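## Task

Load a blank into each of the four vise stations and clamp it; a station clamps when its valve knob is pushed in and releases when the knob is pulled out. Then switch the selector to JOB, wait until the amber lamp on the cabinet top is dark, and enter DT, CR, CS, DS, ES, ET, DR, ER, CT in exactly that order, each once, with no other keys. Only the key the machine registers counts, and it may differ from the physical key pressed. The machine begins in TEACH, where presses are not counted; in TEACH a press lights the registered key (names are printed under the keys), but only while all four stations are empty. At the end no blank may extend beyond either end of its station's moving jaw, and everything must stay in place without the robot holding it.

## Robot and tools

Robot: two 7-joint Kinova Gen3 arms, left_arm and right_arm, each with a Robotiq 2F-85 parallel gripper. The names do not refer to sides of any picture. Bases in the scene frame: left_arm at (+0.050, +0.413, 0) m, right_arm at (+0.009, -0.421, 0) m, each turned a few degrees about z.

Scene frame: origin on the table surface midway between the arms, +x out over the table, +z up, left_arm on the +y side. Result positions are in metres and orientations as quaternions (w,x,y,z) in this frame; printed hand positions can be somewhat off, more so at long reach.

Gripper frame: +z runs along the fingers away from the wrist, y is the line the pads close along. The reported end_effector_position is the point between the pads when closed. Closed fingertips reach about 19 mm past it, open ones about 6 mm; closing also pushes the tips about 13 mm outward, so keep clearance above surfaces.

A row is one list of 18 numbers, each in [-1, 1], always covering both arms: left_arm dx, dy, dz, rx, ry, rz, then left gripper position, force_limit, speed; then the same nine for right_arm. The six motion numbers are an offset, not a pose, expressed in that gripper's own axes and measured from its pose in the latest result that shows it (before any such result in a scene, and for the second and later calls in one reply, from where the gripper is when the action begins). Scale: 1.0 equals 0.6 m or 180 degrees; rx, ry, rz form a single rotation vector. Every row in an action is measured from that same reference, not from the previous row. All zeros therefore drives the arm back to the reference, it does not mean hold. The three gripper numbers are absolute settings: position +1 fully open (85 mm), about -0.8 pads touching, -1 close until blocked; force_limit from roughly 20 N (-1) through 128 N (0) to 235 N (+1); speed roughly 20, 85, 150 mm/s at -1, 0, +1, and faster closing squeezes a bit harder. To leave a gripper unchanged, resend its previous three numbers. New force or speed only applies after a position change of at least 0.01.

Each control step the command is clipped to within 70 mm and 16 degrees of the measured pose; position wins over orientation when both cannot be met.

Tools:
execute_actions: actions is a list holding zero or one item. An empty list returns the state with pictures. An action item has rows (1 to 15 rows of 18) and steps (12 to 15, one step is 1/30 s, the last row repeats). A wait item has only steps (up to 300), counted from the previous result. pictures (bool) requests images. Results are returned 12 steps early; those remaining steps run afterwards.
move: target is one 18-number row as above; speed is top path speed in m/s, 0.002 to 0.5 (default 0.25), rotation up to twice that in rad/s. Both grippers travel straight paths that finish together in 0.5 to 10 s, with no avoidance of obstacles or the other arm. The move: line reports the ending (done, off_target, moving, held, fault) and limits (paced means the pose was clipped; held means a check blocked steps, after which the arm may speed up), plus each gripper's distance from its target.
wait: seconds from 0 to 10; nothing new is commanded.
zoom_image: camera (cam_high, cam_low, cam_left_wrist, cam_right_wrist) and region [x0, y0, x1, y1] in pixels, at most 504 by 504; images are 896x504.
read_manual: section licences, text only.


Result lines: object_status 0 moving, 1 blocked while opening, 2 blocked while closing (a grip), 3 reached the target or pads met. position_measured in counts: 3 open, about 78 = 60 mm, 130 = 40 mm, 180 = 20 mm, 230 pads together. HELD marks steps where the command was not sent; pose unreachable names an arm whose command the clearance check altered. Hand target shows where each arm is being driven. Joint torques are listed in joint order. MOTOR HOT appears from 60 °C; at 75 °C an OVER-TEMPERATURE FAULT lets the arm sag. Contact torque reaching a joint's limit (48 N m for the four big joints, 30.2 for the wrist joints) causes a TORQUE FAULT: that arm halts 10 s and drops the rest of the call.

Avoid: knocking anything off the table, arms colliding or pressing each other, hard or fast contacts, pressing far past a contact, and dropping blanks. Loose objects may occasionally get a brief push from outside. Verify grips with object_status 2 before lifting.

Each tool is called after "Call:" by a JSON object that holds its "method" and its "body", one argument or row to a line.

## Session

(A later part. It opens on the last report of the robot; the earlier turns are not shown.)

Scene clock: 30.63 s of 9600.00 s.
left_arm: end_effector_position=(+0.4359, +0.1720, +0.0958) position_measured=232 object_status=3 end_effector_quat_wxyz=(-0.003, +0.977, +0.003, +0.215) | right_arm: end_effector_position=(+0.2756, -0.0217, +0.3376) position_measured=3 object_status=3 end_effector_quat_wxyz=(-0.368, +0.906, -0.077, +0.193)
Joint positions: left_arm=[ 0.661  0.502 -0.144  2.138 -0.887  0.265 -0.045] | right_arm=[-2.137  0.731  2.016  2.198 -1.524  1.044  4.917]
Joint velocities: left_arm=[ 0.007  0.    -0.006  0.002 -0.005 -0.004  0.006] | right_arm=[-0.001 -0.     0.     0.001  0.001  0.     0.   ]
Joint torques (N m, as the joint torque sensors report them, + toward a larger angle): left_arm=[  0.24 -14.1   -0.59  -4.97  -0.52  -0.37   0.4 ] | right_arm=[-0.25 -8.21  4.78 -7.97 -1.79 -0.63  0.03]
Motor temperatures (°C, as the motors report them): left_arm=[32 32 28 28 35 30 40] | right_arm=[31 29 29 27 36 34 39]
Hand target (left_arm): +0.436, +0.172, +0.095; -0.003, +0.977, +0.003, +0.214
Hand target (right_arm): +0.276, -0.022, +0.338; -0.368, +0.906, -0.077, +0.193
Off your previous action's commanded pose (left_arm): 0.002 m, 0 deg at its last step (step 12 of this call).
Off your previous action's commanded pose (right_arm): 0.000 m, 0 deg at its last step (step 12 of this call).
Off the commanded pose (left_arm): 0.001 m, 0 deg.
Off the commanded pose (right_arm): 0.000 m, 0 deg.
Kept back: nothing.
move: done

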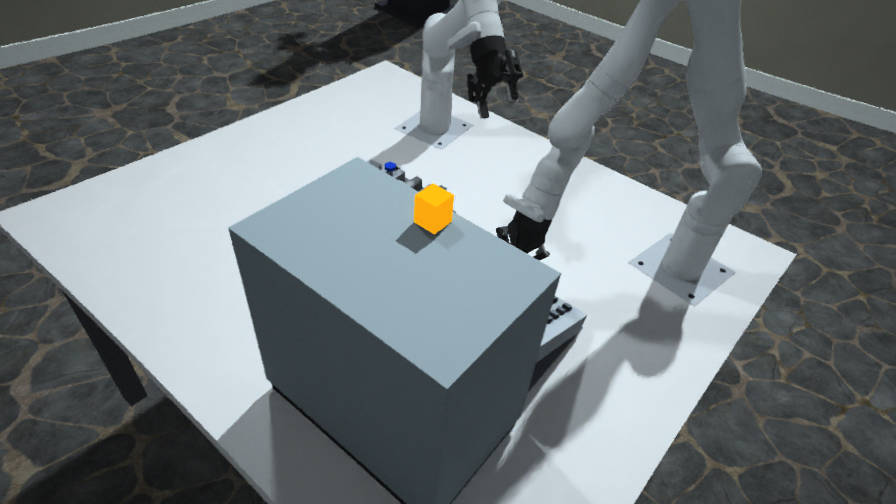

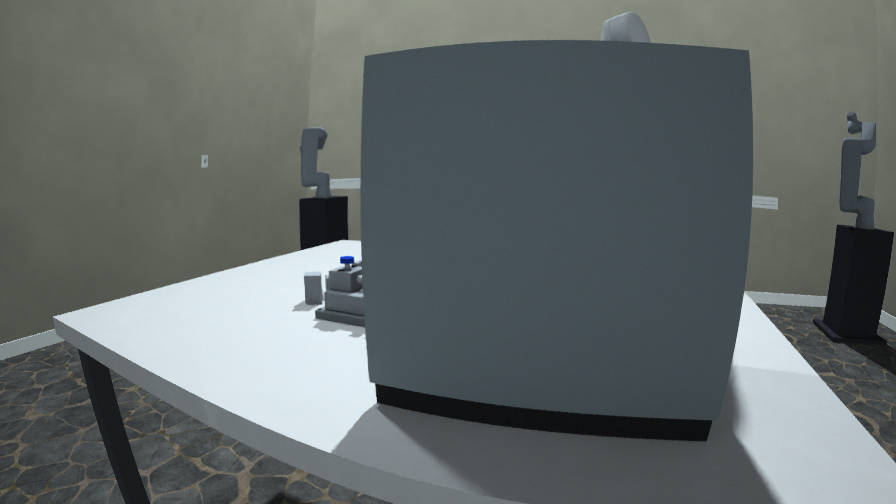

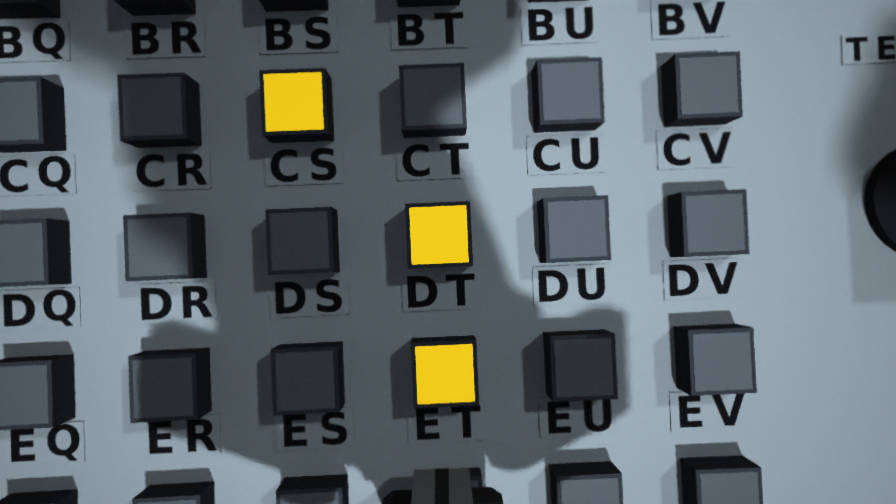

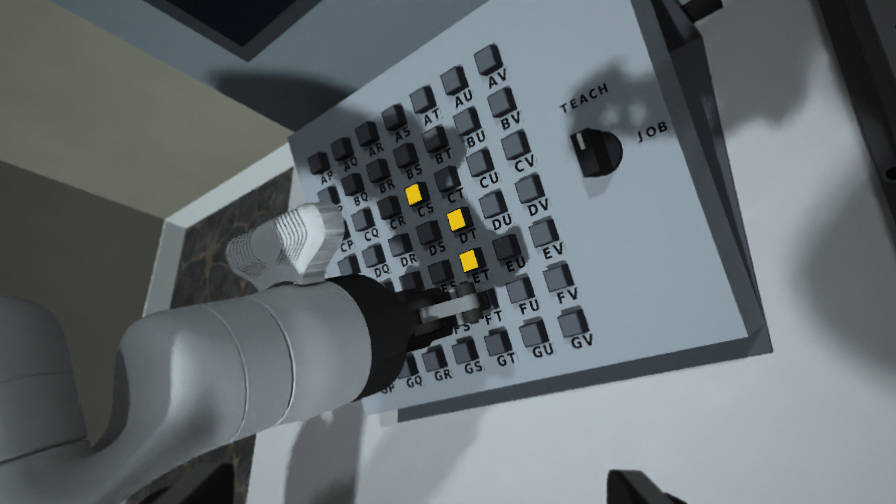

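Call:
{"method": "execute_actions", "body": {
  "actions": [
    {"rows":[[0,0,-0.01,0,0,0,-1,0,1,0,0,0,0,0,0,1,0,0],[0,0,-0.0205,0,0,0,-1,0,1,0,0,0,0,0,0,1,0,0],[0,0,-0.0205,0,0,0,-1,0,1,0,0,0,0,0,0,1,0,0],[0,0,-0.0205,0,0,0,-1,0,1,0,0,0,0,0,0,1,0,0],[0,0,-0.0205,0,0,0,-1,0,1,0,0,0,0,0,0,1,0,0],[0,-0.02,-0.0205,0,0,0,-1,0,1,0,0,0,0,0,0,1,0,0],[0,-0.04,-0.0205,0,0,0,-1,0,1,0,0,0,0,0,0,1,0,0],[0,-0.056,-0.0205,0,0,0,-1,0,1,0,0,0,0,0,0,1,0,0]],"steps":15}
  ]
}}

Call:
{"method": "move", "body": {
  "target": [0,0,0.0215,0,0,0,-1,0,1,0,0,0,0,0,0,1,0,0],
  "speed": 0.03
}}

Call:
{"method": "execute_actions", "body": {
  "actions": [
    {"rows":[[0,0,-0.01,0,0,0,-1,0,1,0,0,0,0,0,0,1,0,0],[0,0,-0.0205,0,0,0,-1,0,1,0,0,0,0,0,0,1,0,0],[0,0,-0.0205,0,0,0,-1,0,1,0,0,0,0,0,0,1,0,0],[0,0,-0.0205,0,0,0,-1,0,1,0,0,0,0,0,0,1,0,0],[0,0,-0.0205,0,0,0,-1,0,1,0,0,0,0,0,0,1,0,0],[0,-0.02,-0.0205,0,0,0,-1,0,1,0,0,0,0,0,0,1,0,0],[0,-0.04,-0.0205,0,0,0,-1,0,1,0,0,0,0,0,0,1,0,0],[0,-0.057,-0.0205,0,0,0,-1,0,1,0,0,0,0,0,0,1,0,0]],"steps":15}
  ]
}}

Call:
{"method": "move", "body": {
  "target": [0,0,0.0215,0,0,0,-1,0,1,0,0,0,0,0,0,1,0,0],
  "speed": 0.03
}}

Call:
{"method": "execute_actions", "body": {
  "actions": [
    {"rows":[[0,0,-0.01,0,0,0,-1,0,1,0,0,0,0,0,0,1,0,0],[0,0,-0.0205,0,0,0,-1,0,1,0,0,0,0,0,0,1,0,0],[0,0,-0.0205,0,0,0,-1,0,1,0,0,0,0,0,0,1,0,0],[0,0,-0.0205,0,0,0,-1,0,1,0,0,0,0,0,0,1,0,0],[0,0,-0.0205,0,0,0,-1,0,1,0,0,0,0,0,0,1,0,0],[0.02,0,-0.0205,0,0,0,-1,0,1,0,0,0,0,0,0,1,0,0],[0.04,0,-0.0205,0,0,0,-1,0,1,0,0,0,0,0,0,1,0,0],[0.057,0,-0.0205,0,0,0,-1,0,1,0,0,0,0,0,0,1,0,0]],"steps":15}
  ]
}}

Call:
{"method": "move", "body": {
  "target": [0,0,0.0215,0,0,0,-1,0,1,0,0,0,0,0,0,1,0,0],
  "speed": 0.03
}}

Scene clock: 32.13 s of 9600.00 s.
left_arm: end_effector_position=(+0.4346, +0.1721, +0.1007) position_measured=232 object_status=3 end_effector_quat_wxyz=(-0.002, +0.976, +0.004, +0.216) | right_arm: end_effector_position=(+0.2756, -0.0217, +0.3376) position_measured=3 object_status=3 end_effector_quat_wxyz=(-0.368, +0.906, -0.077, +0.193)
Joint positions: left_arm=[ 0.657  0.487 -0.134  2.14  -0.88   0.276 -0.052] | right_arm=[-2.137  0.731  2.016  2.198 -1.524  1.044  4.917]
Joint velocities: left_arm=[-0.075 -0.21   0.181  0.019  0.142  0.216 -0.138] | right_arm=[-0.    -0.     0.     0.001  0.002  0.    -0.001]
Joint torques (N m, as the joint torque sensors report them, + toward a larger angle): left_arm=[ -0.56 -14.81   0.18  -4.46   0.12  -0.39   0.17] | right_arm=[-0.21 -8.16  4.85 -7.87 -1.87 -0.57 -0.01]
Motor temperatures (°C, as the motors report them): left_arm=[32 32 28 28 35 30 40] | right_arm=[31 29 29 27 36 34 39]
Steps of this call (steps 1 to 42: nothing new was sent; steps 43 to 45: the first 3 steps of this action). Readings (end_effector_position | what the end effector reports):
43: left_arm (+0.4359, +0.1720, +0.0963) | right_arm (+0.2756, -0.0217, +0.3376) | left_arm position_measured=232 object_status=3 | right_arm position_measured=3 object_status=3
44: left_arm (+0.4354, +0.1720, +0.0983) | right_arm (+0.2756, -0.0217, +0.3376) | left_arm position_measured=232 object_status=3 | right_arm position_measured=3 object_status=3
45: the state above

Scene clock: 33.47 s of 9600.00 s.
left_arm: end_effector_position=(+0.4351, +0.2053, +0.0959) position_measured=232 object_status=3 end_effector_quat_wxyz=(-0.002, +0.977, +0.003, +0.214) | right_arm: end_effector_position=(+0.2756, -0.0217, +0.3376) position_measured=3 object_status=3 end_effector_quat_wxyz=(-0.368, +0.906, -0.077, +0.193)
Joint positions: left_arm=[ 0.634  0.474 -0.206  2.207 -0.939  0.188 -0.057] | right_arm=[-2.137  0.731  2.016  2.198 -1.524  1.044  4.917]
Joint velocities: left_arm=[ 0.01   0.001 -0.012  0.002 -0.007 -0.006  0.009] | right_arm=[-0.     0.    -0.001 -0.    -0.001  0.    -0.   ]
Joint torques (N m, as the joint torque sensors report them, + toward a larger angle): left_arm=[ -1.14 -12.42  -1.08  -5.37  -0.02  -1.13   0.59] | right_arm=[-0.17 -8.25  5.04 -7.84 -1.79 -0.76  0.05]
Motor temperatures (°C, as the motors report them): left_arm=[32 32 28 28 35 30 40] | right_arm=[31 29 29 27 36 34 39]
Hand target (left_arm): +0.436, +0.205, +0.095; -0.003, +0.977, +0.003, +0.214
Hand target (right_arm): +0.276, -0.022, +0.338; -0.368, +0.906, -0.077, +0.193
Off your previous action's commanded pose (left_arm): 0.002 m, 0 deg at its last step (step 12 of this call).
Off your previous action's commanded pose (right_arm): 0.000 m, 0 deg at its last step (step 12 of this call).
Off the commanded pose (left_arm): 0.001 m, 0 deg.
Off the commanded pose (right_arm): 0.000 m, 0 deg.
Kept back: nothing.
move: done

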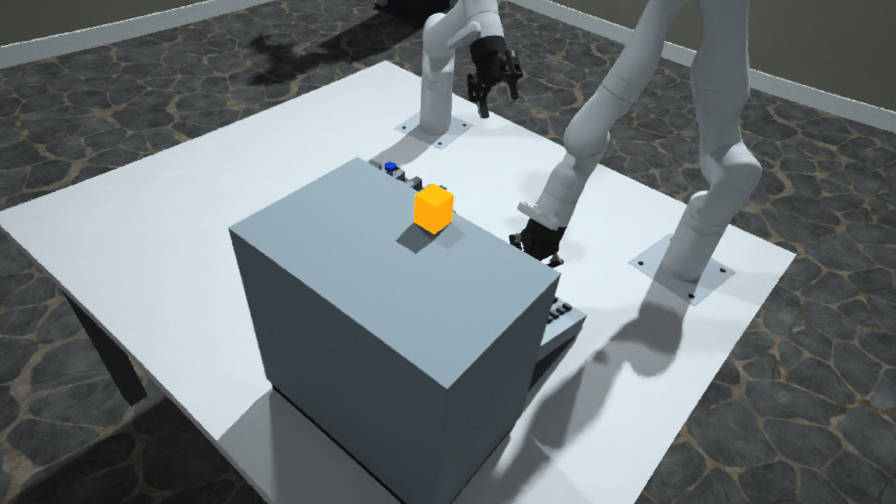

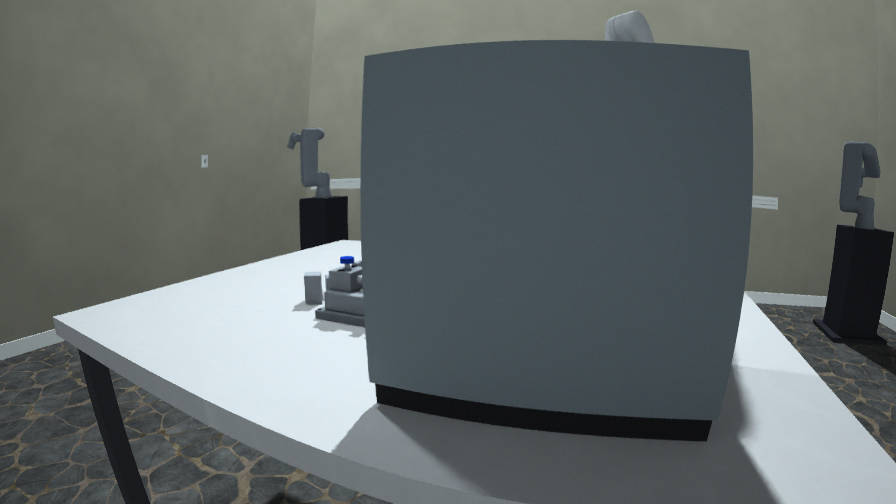

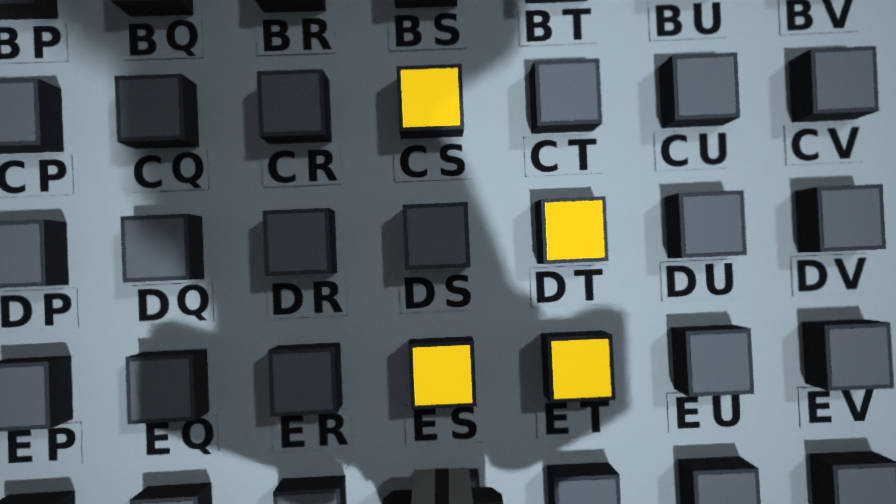

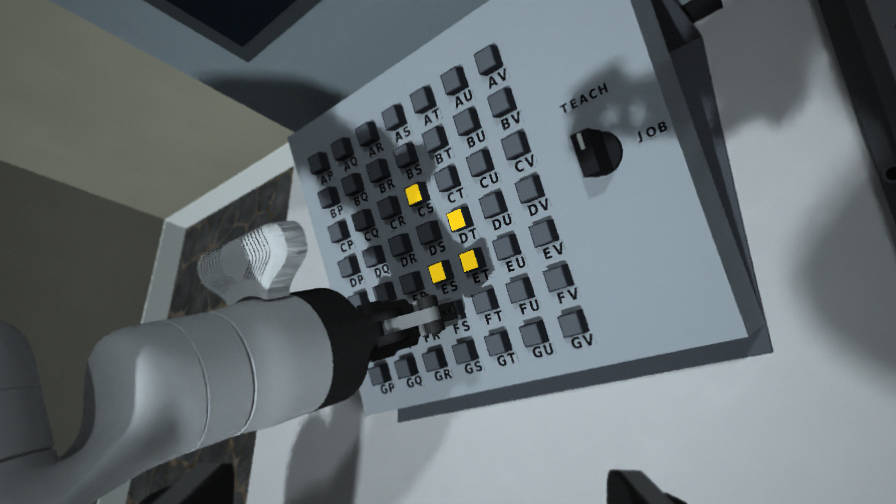

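Scene clock: 33.57 s of 9600.00 s.
left_arm: end_effector_position=(+0.4342, +0.2056, +0.1007) position_measured=232 object_status=3 end_effector_quat_wxyz=(-0.001, +0.976, +0.004, +0.216) | right_arm: end_effector_position=(+0.2756, -0.0217, +0.3376) position_measured=3 object_status=3 end_effector_quat_wxyz=(-0.368, +0.906, -0.077, +0.193)
Joint positions: left_arm=[ 0.627  0.459 -0.195  2.209 -0.932  0.2   -0.063] | right_arm=[-2.137  0.731  2.016  2.198 -1.524  1.044  4.917]
Joint velocities: left_arm=[-0.103 -0.239  0.225  0.026  0.142  0.242 -0.142] | right_arm=[ 0.001  0.    -0.     0.     0.001  0.     0.   ]
Joint torques (N m, as the joint torque sensors report them, + toward a larger angle): left_arm=[  0.43 -13.89   0.05  -3.64   0.25   0.04   0.16] | right_arm=[-0.11 -8.35  4.97 -7.71 -1.89 -0.45  0.09]
Motor temperatures (°C, as the motors report them): left_arm=[32 32 28 28 35 30 40] | right_arm=[31 29 29 27 36 34 39]
Steps of this call (steps 1 to 3: the first 3 steps of this action). Readings (end_effector_position | what the end effector reports):
1: left_arm (+0.4352, +0.2054, +0.0962) | right_arm (+0.2756, -0.0217, +0.3376) | left_arm position_measured=232 object_status=3 | right_arm position_measured=3 object_status=3
2: left_arm (+0.4349, +0.2055, +0.0980) | right_arm (+0.2756, -0.0217, +0.3376) | left_arm position_measured=232 object_status=3 | right_arm position_measured=3 object_status=3
3: the state above

Scene clock: 34.93 s of 9600.00 s.
left_arm: end_effector_position=(+0.4344, +0.2392, +0.0960) position_measured=232 object_status=3 end_effector_quat_wxyz=(-0.002, +0.977, +0.003, +0.214) | right_arm: end_effector_position=(+0.2756, -0.0217, +0.3376) position_measured=3 object_status=3 end_effector_quat_wxyz=(-0.368, +0.906, -0.077, +0.193)
Joint positions: left_arm=[ 0.607  0.452 -0.284  2.27  -0.993  0.105 -0.079] | right_arm=[-2.137  0.731  2.016  2.198 -1.524  1.044  4.917]
Joint velocities: left_arm=[ 0.021  0.003 -0.026  0.004 -0.008 -0.014  0.01 ] | right_arm=[ 0.002 -0.    -0.    -0.001  0.     0.    -0.   ]
Joint torques (N m, as the joint torque sensors report them, + toward a larger angle): left_arm=[ -1.17 -12.03  -0.89  -5.02   0.34  -0.36   0.24] | right_arm=[-0.14 -8.16  4.98 -8.03 -1.85 -0.63 -0.02]
Motor temperatures (°C, as the motors report them): left_arm=[32 32 28 28 35 30 40] | right_arm=[31 29 29 27 36 34 39]
Hand target (left_arm): +0.435, +0.239, +0.095; -0.002, +0.977, +0.003, +0.214
Hand target (right_arm): +0.276, -0.022, +0.338; -0.368, +0.906, -0.077, +0.193
Off your previous action's commanded pose (left_arm): 0.002 m, 0 deg at its last step (step 12 of this call).
Off your previous action's commanded pose (right_arm): 0.000 m, 0 deg at its last step (step 12 of this call).
Off the commanded pose (left_arm): 0.001 m, 0 deg.
Off the commanded pose (right_arm): 0.000 m, 0 deg.
Kept back: nothing.
move: done

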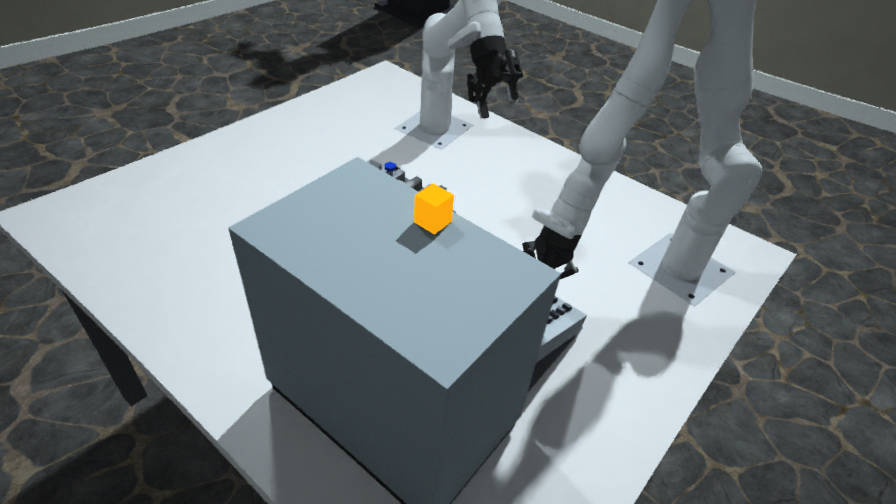

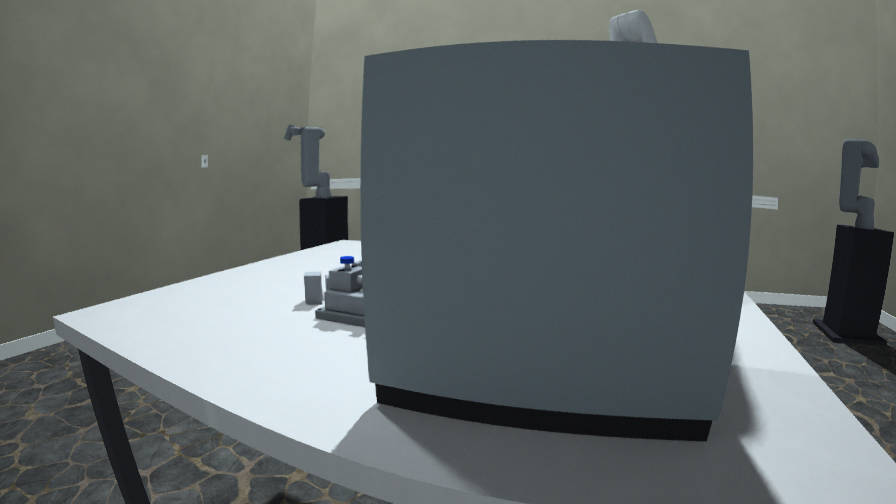

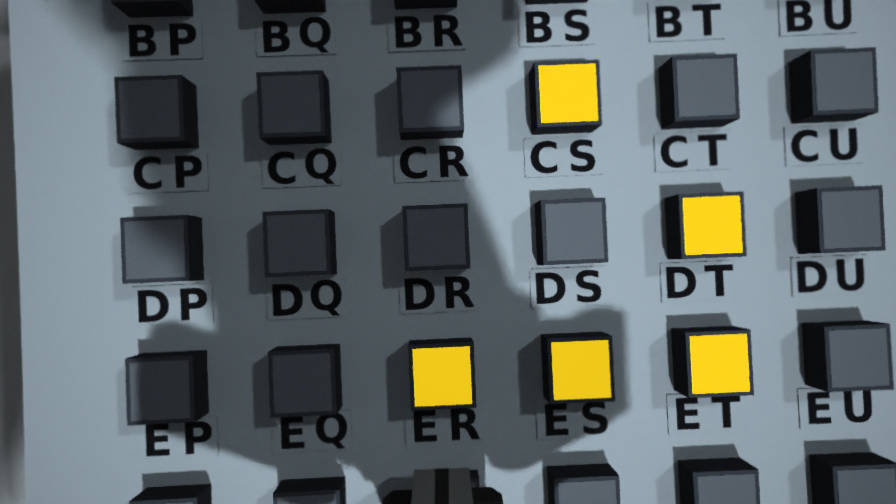

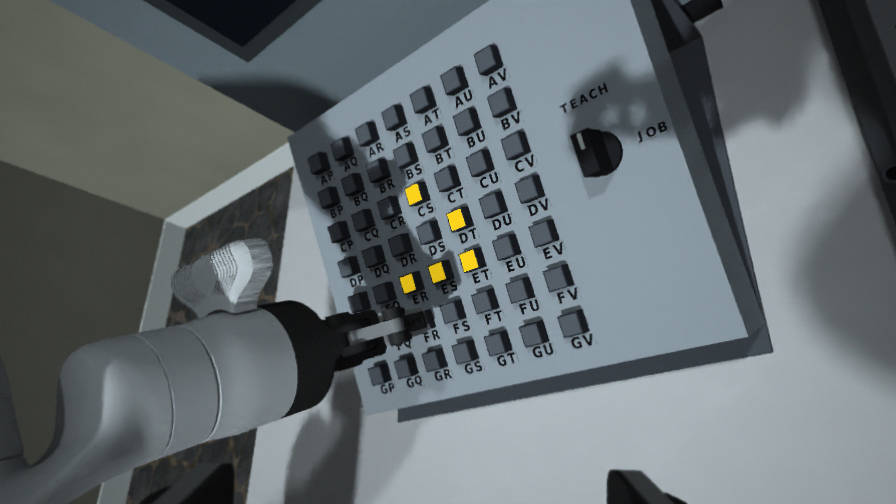

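Scene clock: 35.03 s of 9600.00 s.
left_arm: end_effector_position=(+0.4337, +0.2398, +0.1006) position_measured=232 object_status=3 end_effector_quat_wxyz=(-0.001, +0.976, +0.005, +0.216) | right_arm: end_effector_position=(+0.2756, -0.0217, +0.3376) position_measured=3 object_status=3 end_effector_quat_wxyz=(-0.368, +0.906, -0.077, +0.193)
Joint positions: left_arm=[ 0.599  0.437 -0.272  2.273 -0.988  0.117 -0.084] | right_arm=[-2.137  0.731  2.016  2.198 -1.524  1.044  4.917]
Joint velocities: left_arm=[-0.133 -0.264  0.265  0.037  0.104  0.261 -0.107] | right_arm=[-0.001 -0.001 -0.    -0.001  0.     0.    -0.   ]
Joint torques (N m, as the joint torque sensors report them, + toward a larger angle): left_arm=[  0.31 -13.73   0.22  -3.84   0.61  -0.19   0.04] | right_arm=[-0.26 -8.06  4.96 -7.94 -2.   -0.77 -0.03]
Motor temperatures (°C, as the motors report them): left_arm=[32 32 28 28 35 30 40] | right_arm=[31 29 29 27 36 34 39]
Steps of this call (steps 1 to 3: the first 3 steps of this action). Readings (end_effector_position | what the end effector reports):
1: left_arm (+0.4345, +0.2393, +0.0964) | right_arm (+0.2756, -0.0217, +0.3376) | left_arm position_measured=232 object_status=3 | right_arm position_measured=3 object_status=3
2: left_arm (+0.4344, +0.2396, +0.0980) | right_arm (+0.2756, -0.0217, +0.3376) | left_arm position_measured=232 object_status=3 | right_arm position_measured=3 object_status=3
3: the state above

Scene clock: 36.43 s of 9600.00 s.
left_arm: end_effector_position=(+0.4643, +0.2378, +0.1102) position_measured=232 object_status=3 end_effector_quat_wxyz=(-0.001, +0.976, +0.002, +0.219) | right_arm: end_effector_position=(+0.2756, -0.0217, +0.3376) position_measured=3 object_status=3 end_effector_quat_wxyz=(-0.368, +0.906, -0.077, +0.193)
Joint positions: left_arm=[ 0.433  0.438 -0.11   2.192 -0.919  0.195 -0.208] | right_arm=[-2.137  0.731  2.016  2.198 -1.524  1.044  4.917]
Joint velocities: left_arm=[ 0.012  0.005 -0.014 -0.    -0.008 -0.008  0.01 ] | right_arm=[ 0.    -0.     0.     0.001  0.    -0.     0.   ]
Joint torques (N m, as the joint torque sensors report them, + toward a larger angle): left_arm=[ -0.23 -13.73   0.2   -5.3    0.02  -0.72   0.32] | right_arm=[-0.28 -8.12  5.06 -7.7  -1.78 -0.68  0.02]
Motor temperatures (°C, as the motors report them): left_arm=[32 32 28 28 35 30 40] | right_arm=[31 29 29 27 36 34 39]
Hand target (left_arm): +0.465, +0.238, +0.110; -0.001, +0.976, +0.002, +0.219
Hand target (right_arm): +0.276, -0.022, +0.338; -0.368, +0.906, -0.077, +0.193
Off your previous action's commanded pose (left_arm): 0.003 m, 1 deg at its last step (step 12 of this call).
Off your previous action's commanded pose (right_arm): 0.000 m, 0 deg at its last step (step 12 of this call).
Off the commanded pose (left_arm): 0.001 m, 0 deg.
Off the commanded pose (right_arm): 0.000 m, 0 deg.
Kept back: nothing.
move: done

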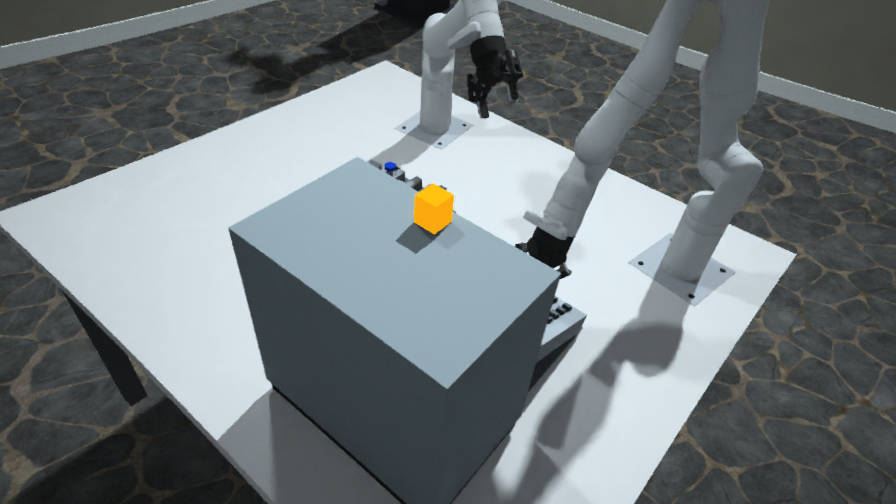

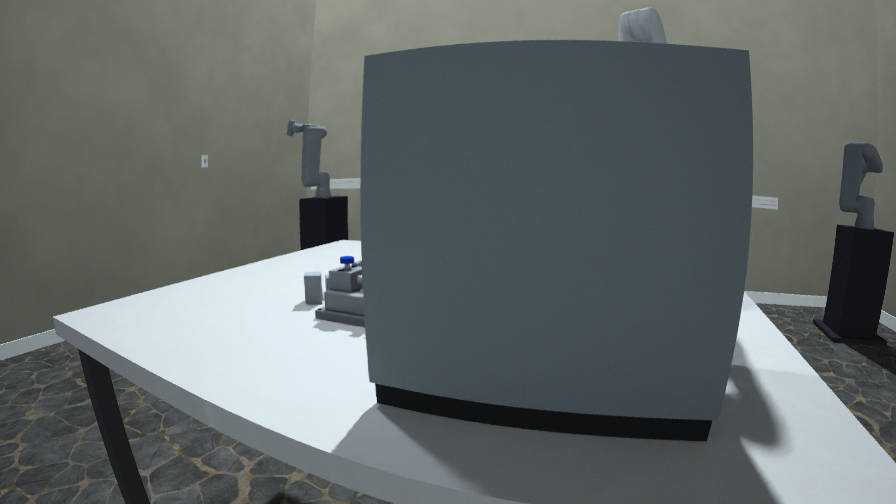

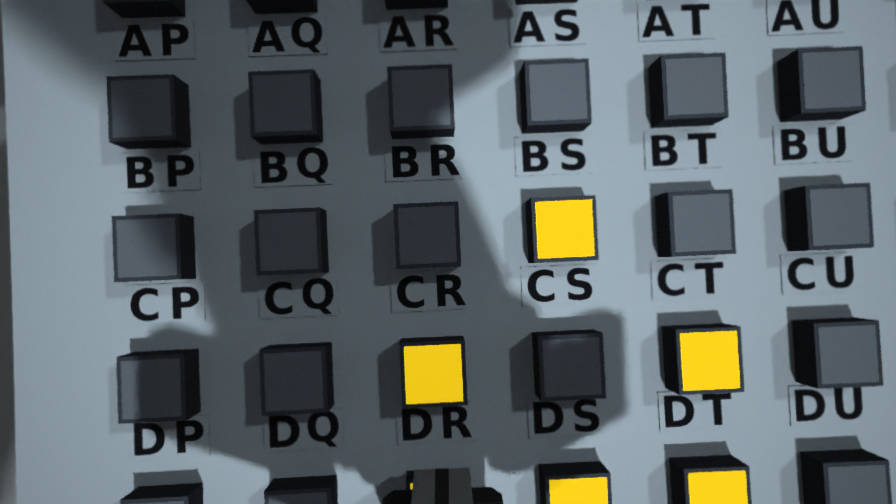

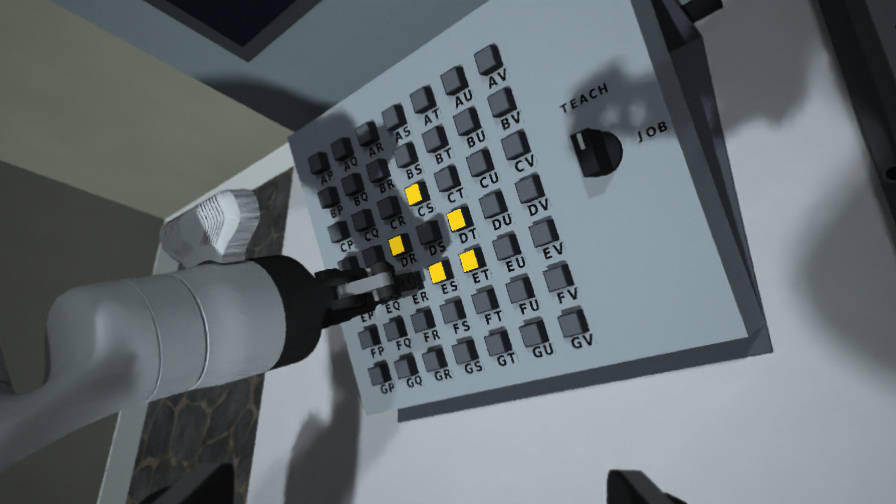

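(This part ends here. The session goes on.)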